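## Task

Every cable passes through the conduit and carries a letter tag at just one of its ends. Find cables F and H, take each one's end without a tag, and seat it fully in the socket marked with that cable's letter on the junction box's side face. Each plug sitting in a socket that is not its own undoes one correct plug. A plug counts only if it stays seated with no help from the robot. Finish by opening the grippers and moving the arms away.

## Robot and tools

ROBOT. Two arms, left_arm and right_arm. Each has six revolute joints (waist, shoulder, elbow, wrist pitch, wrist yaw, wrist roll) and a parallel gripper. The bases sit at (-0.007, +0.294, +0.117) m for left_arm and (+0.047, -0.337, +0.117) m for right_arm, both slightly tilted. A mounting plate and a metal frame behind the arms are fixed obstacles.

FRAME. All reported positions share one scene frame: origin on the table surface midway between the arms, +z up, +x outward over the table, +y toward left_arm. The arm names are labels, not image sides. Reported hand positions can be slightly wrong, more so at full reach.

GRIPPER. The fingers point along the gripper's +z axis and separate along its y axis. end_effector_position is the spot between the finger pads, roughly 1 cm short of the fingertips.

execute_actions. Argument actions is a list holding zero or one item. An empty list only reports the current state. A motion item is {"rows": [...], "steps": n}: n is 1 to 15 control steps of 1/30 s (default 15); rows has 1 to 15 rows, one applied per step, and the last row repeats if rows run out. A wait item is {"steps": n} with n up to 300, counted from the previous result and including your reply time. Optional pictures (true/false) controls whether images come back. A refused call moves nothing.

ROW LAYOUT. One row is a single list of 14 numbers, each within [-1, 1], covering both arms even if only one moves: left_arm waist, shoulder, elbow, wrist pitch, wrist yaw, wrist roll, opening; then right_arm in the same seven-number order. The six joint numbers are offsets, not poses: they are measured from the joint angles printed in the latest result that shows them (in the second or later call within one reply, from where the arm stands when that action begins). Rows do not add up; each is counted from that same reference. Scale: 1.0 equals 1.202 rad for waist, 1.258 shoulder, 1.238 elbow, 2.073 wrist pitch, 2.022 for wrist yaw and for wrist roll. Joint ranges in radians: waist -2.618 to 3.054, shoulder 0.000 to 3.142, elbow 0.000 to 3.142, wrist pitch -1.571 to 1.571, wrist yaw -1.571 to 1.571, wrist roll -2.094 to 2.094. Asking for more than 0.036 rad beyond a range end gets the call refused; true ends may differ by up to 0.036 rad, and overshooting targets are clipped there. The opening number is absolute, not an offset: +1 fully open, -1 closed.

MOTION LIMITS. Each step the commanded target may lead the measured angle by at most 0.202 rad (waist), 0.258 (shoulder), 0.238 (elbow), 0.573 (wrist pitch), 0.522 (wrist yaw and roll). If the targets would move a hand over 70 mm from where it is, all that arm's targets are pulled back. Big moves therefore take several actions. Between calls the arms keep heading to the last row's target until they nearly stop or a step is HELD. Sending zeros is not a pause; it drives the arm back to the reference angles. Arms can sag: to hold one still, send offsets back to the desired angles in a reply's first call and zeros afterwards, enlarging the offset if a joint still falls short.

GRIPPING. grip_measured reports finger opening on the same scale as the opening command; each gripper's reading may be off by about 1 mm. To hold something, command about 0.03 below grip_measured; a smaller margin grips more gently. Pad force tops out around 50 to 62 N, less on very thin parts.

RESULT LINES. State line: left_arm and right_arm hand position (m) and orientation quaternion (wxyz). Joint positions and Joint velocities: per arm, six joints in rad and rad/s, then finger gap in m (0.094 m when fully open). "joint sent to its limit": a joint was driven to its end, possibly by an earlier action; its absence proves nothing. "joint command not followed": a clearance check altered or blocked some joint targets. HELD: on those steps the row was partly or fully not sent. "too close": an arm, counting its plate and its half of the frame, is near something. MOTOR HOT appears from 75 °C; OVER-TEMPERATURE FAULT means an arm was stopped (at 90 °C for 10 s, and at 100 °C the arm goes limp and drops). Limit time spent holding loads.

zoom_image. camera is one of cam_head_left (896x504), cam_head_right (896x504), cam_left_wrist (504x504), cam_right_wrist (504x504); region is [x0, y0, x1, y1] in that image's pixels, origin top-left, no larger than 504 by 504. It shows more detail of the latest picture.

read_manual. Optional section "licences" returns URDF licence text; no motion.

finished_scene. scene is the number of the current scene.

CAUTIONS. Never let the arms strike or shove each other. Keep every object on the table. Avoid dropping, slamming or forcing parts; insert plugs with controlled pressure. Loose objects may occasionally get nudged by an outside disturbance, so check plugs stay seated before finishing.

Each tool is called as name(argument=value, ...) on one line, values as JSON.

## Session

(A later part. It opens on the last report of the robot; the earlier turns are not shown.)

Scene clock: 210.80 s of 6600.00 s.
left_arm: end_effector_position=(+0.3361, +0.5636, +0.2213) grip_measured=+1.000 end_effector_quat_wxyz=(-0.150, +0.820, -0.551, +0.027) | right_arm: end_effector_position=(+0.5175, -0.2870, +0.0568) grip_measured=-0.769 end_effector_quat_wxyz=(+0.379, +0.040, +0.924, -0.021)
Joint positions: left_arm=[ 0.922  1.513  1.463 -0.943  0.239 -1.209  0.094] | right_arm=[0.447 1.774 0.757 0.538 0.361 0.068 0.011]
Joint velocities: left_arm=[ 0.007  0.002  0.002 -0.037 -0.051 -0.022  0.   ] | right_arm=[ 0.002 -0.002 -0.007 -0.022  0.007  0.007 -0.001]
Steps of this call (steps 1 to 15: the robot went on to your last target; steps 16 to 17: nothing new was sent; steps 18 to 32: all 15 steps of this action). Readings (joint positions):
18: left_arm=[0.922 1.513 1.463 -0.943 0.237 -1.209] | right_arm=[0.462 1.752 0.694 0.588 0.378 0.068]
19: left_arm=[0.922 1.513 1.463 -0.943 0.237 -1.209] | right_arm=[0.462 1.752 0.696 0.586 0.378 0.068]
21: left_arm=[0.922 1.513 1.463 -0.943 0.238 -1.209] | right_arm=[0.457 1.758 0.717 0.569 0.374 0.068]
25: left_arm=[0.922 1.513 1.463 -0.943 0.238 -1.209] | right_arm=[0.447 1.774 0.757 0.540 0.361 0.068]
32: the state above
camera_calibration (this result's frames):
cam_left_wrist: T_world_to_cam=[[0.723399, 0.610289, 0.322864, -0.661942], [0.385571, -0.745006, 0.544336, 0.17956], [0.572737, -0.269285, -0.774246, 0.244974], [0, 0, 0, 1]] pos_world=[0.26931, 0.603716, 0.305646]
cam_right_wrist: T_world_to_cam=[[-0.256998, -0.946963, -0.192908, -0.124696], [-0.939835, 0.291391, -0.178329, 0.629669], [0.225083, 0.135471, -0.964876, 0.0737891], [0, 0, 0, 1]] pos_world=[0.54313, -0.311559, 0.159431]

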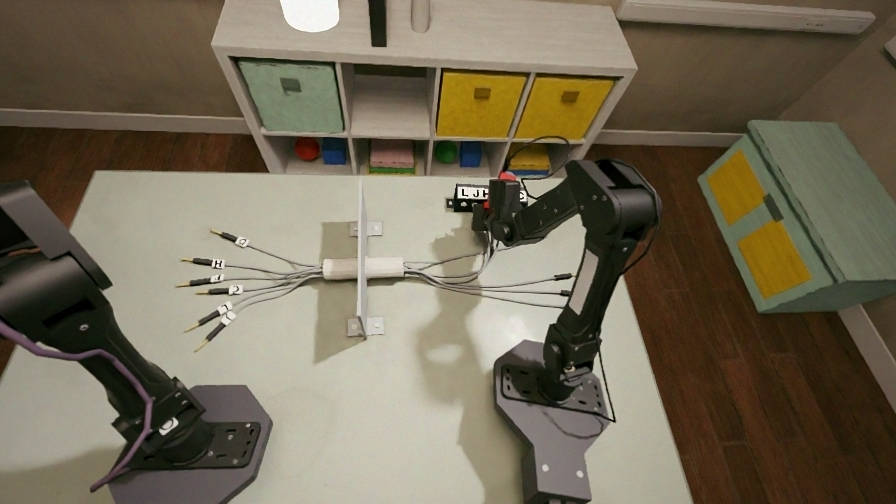

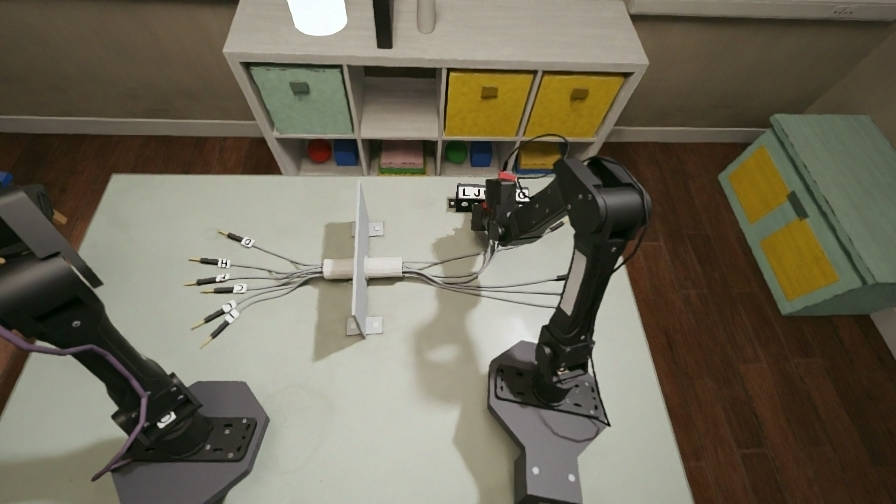

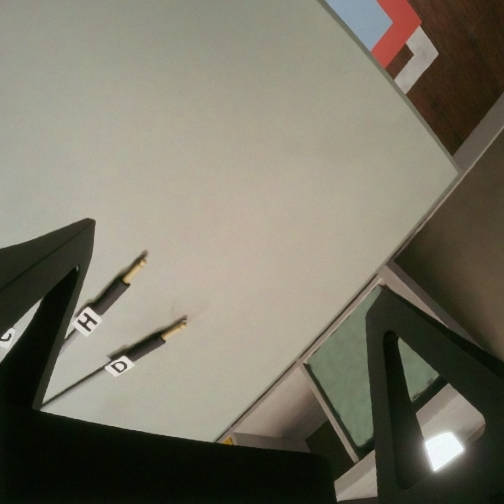

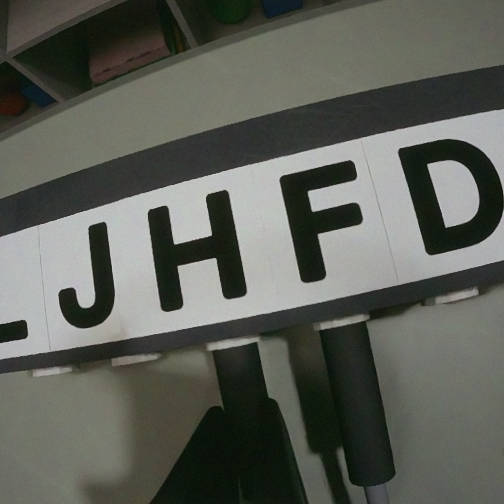

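Looks seated. One small extra push, then release and retreat.

execute_actions(actions=[{"rows":[[0,0,0,0,0,0,1,-0.012,0.004,0.04,0,-0.003,0,-0.8],[0,0,0,0,0,0,1,-0.016,0.008,0.048,0,-0.003,0,-0.8],[0,0,0,0,0,0,1,-0.016,0.008,0.048,0,-0.003,0,-0.8],[0,0,0,0,0,0,1,-0.016,0.008,0.048,0,-0.003,0,-0.8],[0,0,0,0,0,0,1,-0.016,0.008,0.048,0,-0.003,0,-0.8],[0,0,0,0,0,0,1,-0.016,0.008,0.048,0,-0.003,0,-0.8],[0,0,0,0,0,0,1,-0.016,0.008,0.048,0,-0.003,0,-0.8],[0,0,0,0,0,0,1,-0.016,0.008,0.048,0,-0.003,0,-0.8],[0,0,0,0,0,0,1,0,0,0,0,0,0,-0.4]],"steps":15}])

execute_actions(actions=[{"rows":[[0,0,0,0,0,0,1,0,-0.05,-0.02,0,0,0,-0.4],[0,0,0,0,0,0,1,0,-0.08,-0.04,0,0,0,-0.4],[0,0,0,0,0,0,1,0,-0.12,-0.06,0,0,0,-0.4],[0,0,0,0,0,0,1,0,-0.16,-0.08,0,0,0,-0.4],[0,0,0,0,0,0,1,0,-0.2,-0.1,0,0,0,-0.4],[0,0,0,0,0,0,1,0,-0.25,-0.1,0,0,0,-0.4],[0,0,0,0,0,0,1,0,-0.3,-0.1,0,0,0,-0.4]],"steps":15}])

Scene clock: 212.67 s of 6600.00 s.
left_arm: end_effector_position=(+0.3363, +0.5633, +0.2213) grip_measured=+1.000 end_effector_quat_wxyz=(-0.150, +0.820, -0.552, +0.027) | right_arm: end_effector_position=(+0.5181, -0.2868, +0.0567) grip_measured=-0.403 end_effector_quat_wxyz=(+0.376, +0.039, +0.925, -0.022)
Joint positions: left_arm=[ 0.922  1.513  1.463 -0.943  0.24  -1.209  0.094] | right_arm=[0.447 1.774 0.764 0.526 0.36  0.068 0.028]
Joint velocities: left_arm=[ 0.012 -0.012  0.012  0.037 -0.051  0.037  0.   ] | right_arm=[-0.017  0.007 -0.007  0.022  0.007  0.007  0.   ]
Steps of this call (steps 1 to 15: the robot went on to your last target; steps 16 to 41: nothing new was sent; steps 42 to 56: all 15 steps of this action). Readings (joint positions):
42: left_arm=[0.922 1.513 1.463 -0.943 0.239 -1.209] | right_arm=[0.447 1.774 0.757 0.537 0.361 0.068]
43: left_arm=[0.922 1.513 1.463 -0.943 0.239 -1.209] | right_arm=[0.447 1.774 0.759 0.534 0.361 0.068]
45: left_arm=[0.922 1.513 1.463 -0.943 0.240 -1.209] | right_arm=[0.447 1.774 0.763 0.526 0.361 0.068]
49: left_arm=[0.922 1.513 1.463 -0.943 0.240 -1.209] | right_arm=[0.447 1.774 0.764 0.523 0.361 0.068]
56: the state above
camera_calibration (this result's frames):
cam_left_wrist: T_world_to_cam=[[0.723351, 0.610305, 0.322942, -0.661966], [0.384471, -0.744498, 0.545806, 0.179047], [0.573538, -0.270648, -0.773178, 0.245032], [0, 0, 0, 1]] pos_world=[0.269461, 0.603619, 0.305505]
cam_right_wrist: T_world_to_cam=[[-0.256724, -0.947498, -0.19063, -0.124803], [-0.941206, 0.289914, -0.173437, 0.630109], [0.219597, 0.134897, -0.966219, 0.0762588], [0, 0, 0, 1]] pos_world=[0.544276, -0.311215, 0.159176]

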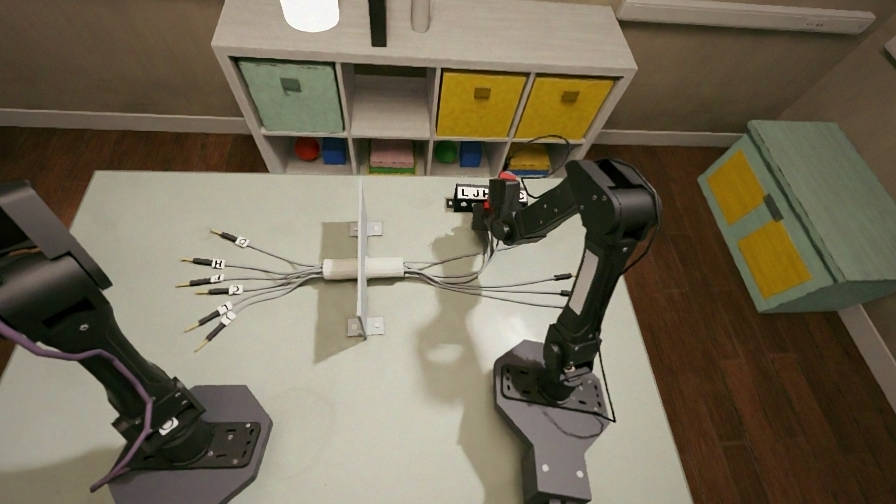

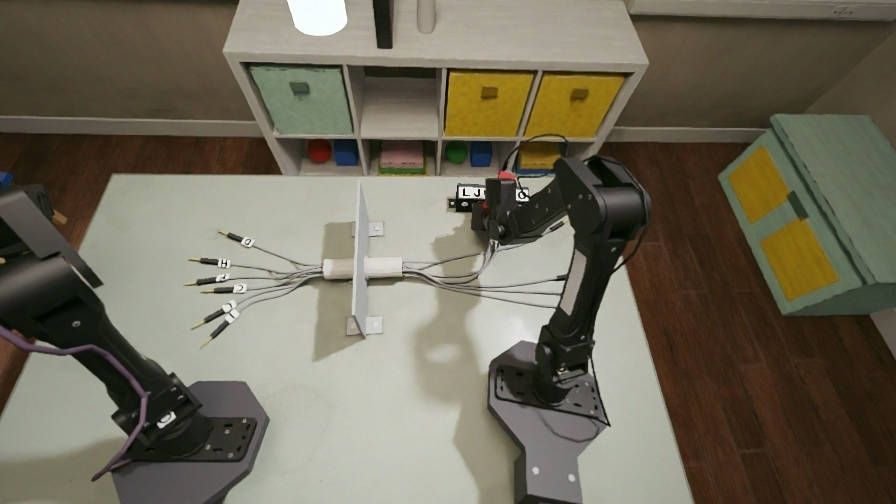

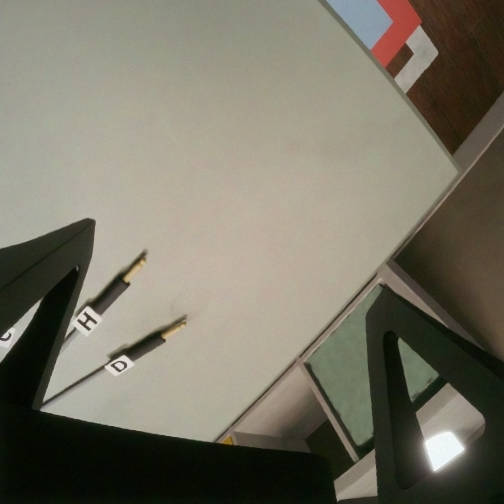

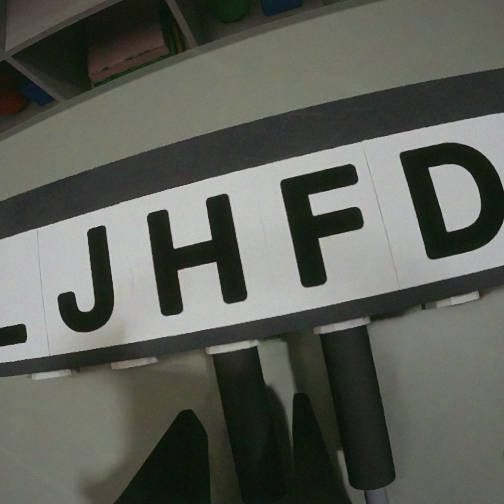

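Scene clock: 213.17 s of 6600.00 s.
left_arm: end_effector_position=(+0.3365, +0.5631, +0.2213) grip_measured=+1.000 end_effector_quat_wxyz=(-0.150, +0.820, -0.552, +0.028) | right_arm: end_effector_position=(+0.5199, -0.3105, +0.1744) grip_measured=-0.403 end_effector_quat_wxyz=(+0.491, +0.076, +0.868, +0.000)
Joint positions: left_arm=[ 0.922  1.513  1.463 -0.943  0.242 -1.209  0.094] | right_arm=[0.447 1.396 0.645 0.538 0.359 0.068 0.028]
Joint velocities: left_arm=[ 0.002 -0.007 -0.037  0.081  0.037 -0.007 -0.   ] | right_arm=[-0.012 -0.007 -0.012 -0.11  -0.007 -0.007 -0.001]
Steps of this call (steps 1 to 15: all 15 steps of this action). Readings (joint positions):
1: left_arm=[0.922 1.513 1.463 -0.943 0.240 -1.209] | right_arm=[0.447 1.771 0.764 0.525 0.360 0.068]
2: left_arm=[0.922 1.513 1.463 -0.943 0.241 -1.209] | right_arm=[0.447 1.761 0.757 0.525 0.360 0.068]
4: left_arm=[0.922 1.513 1.463 -0.943 0.241 -1.209] | right_arm=[0.447 1.705 0.720 0.521 0.359 0.068]
8: left_arm=[0.922 1.513 1.463 -0.943 0.242 -1.209] | right_arm=[0.447 1.497 0.646 0.502 0.359 0.068]
15: the state above
camera_calibration (this result's frames):
cam_left_wrist: T_world_to_cam=[[0.723312, 0.610318, 0.323004, -0.661986], [0.38359, -0.744091, 0.546981, 0.178636], [0.574176, -0.271737, -0.772322, 0.245078], [0, 0, 0, 1]] pos_world=[0.269582, 0.60354, 0.305392]
cam_right_wrist: T_world_to_cam=[[-0.240667, -0.919917, -0.309569, -0.103352], [-0.850675, 0.353491, -0.389098, 0.669427], [0.467367, 0.169699, -0.867623, 0.0576299], [0, 0, 0, 1]] pos_world=[0.517656, -0.341491, 0.278479]

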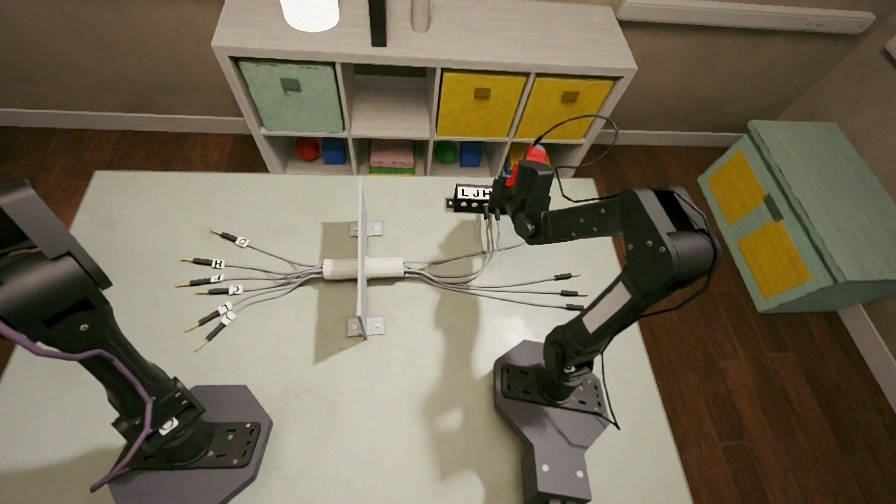

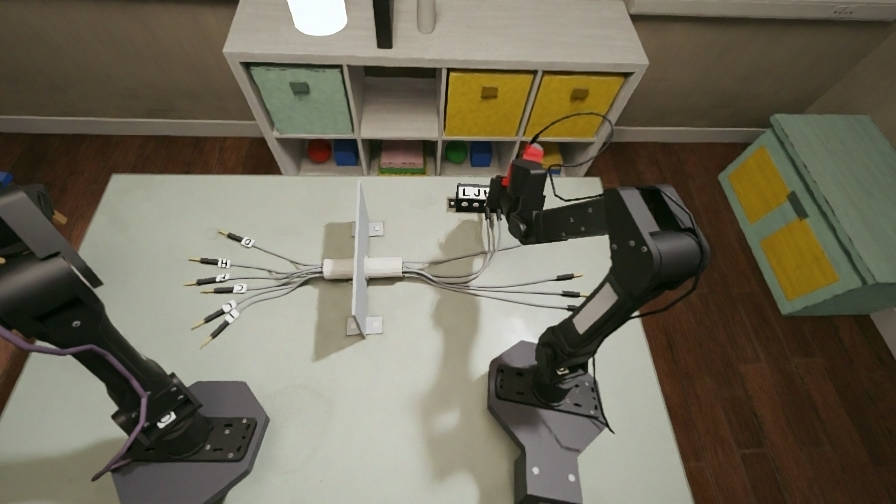

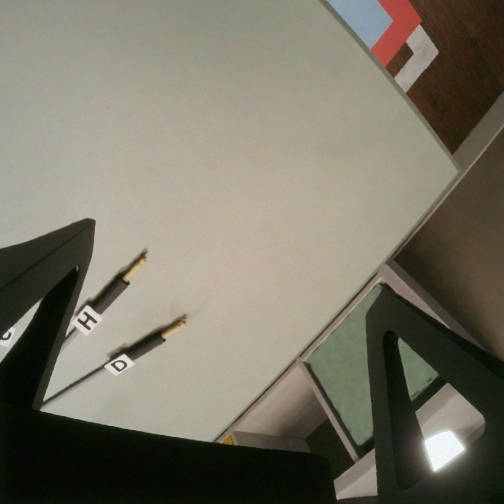

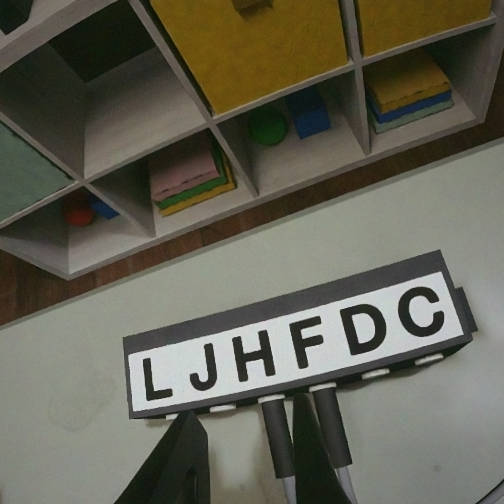

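execute_actions(actions=[{"rows":[[0,0,0,0,0,0,1,-0.1,-0.2,0,0,0,0,1],[0,0,0,0,0,0,1,-0.2,-0.35,0,0,0,0,1]],"steps":15}], pictures=false)

finished_scene(scene=1)

Scene clock: 214.27 s of 6600.00 s.
left_arm: end_effector_position=(+0.3367, +0.5629, +0.2213) grip_measured=+1.000 end_effector_quat_wxyz=(-0.150, +0.820, -0.552, +0.029) | right_arm: end_effector_position=(+0.4976, -0.4328, +0.3433) grip_measured=+1.000 end_effector_quat_wxyz=(+0.655, +0.191, +0.728, -0.067)
Joint positions: left_arm=[ 0.922  1.513  1.463 -0.943  0.243 -1.209  0.094] | right_arm=[0.214 0.952 0.638 0.553 0.361 0.068 0.094]
Joint velocities: left_arm=[ 0.017  0.002 -0.002 -0.037  0.066  0.007 -0.   ] | right_arm=[ 0.012 -0.007 -0.002 -0.198 -0.007  0.081  0.   ]
Steps of this call (steps 1 to 15: the robot went on to your last target; steps 16 to 18: nothing new was sent; steps 19 to 33: all 15 steps of this action). Readings (joint positions):
19: left_arm=[0.922 1.513 1.463 -0.943 0.242 -1.209] | right_arm=[0.440 1.382 0.645 0.528 0.352 0.068]
20: left_arm=[0.922 1.513 1.463 -0.943 0.243 -1.209] | right_arm=[0.417 1.352 0.639 0.512 0.345 0.068]
22: left_arm=[0.922 1.513 1.463 -0.943 0.243 -1.209] | right_arm=[0.344 1.275 0.638 0.506 0.344 0.068]
26: left_arm=[0.922 1.513 1.463 -0.943 0.243 -1.209] | right_arm=[0.235 1.078 0.638 0.508 0.354 0.068]
33: the state above

The scene is finished: the task was done.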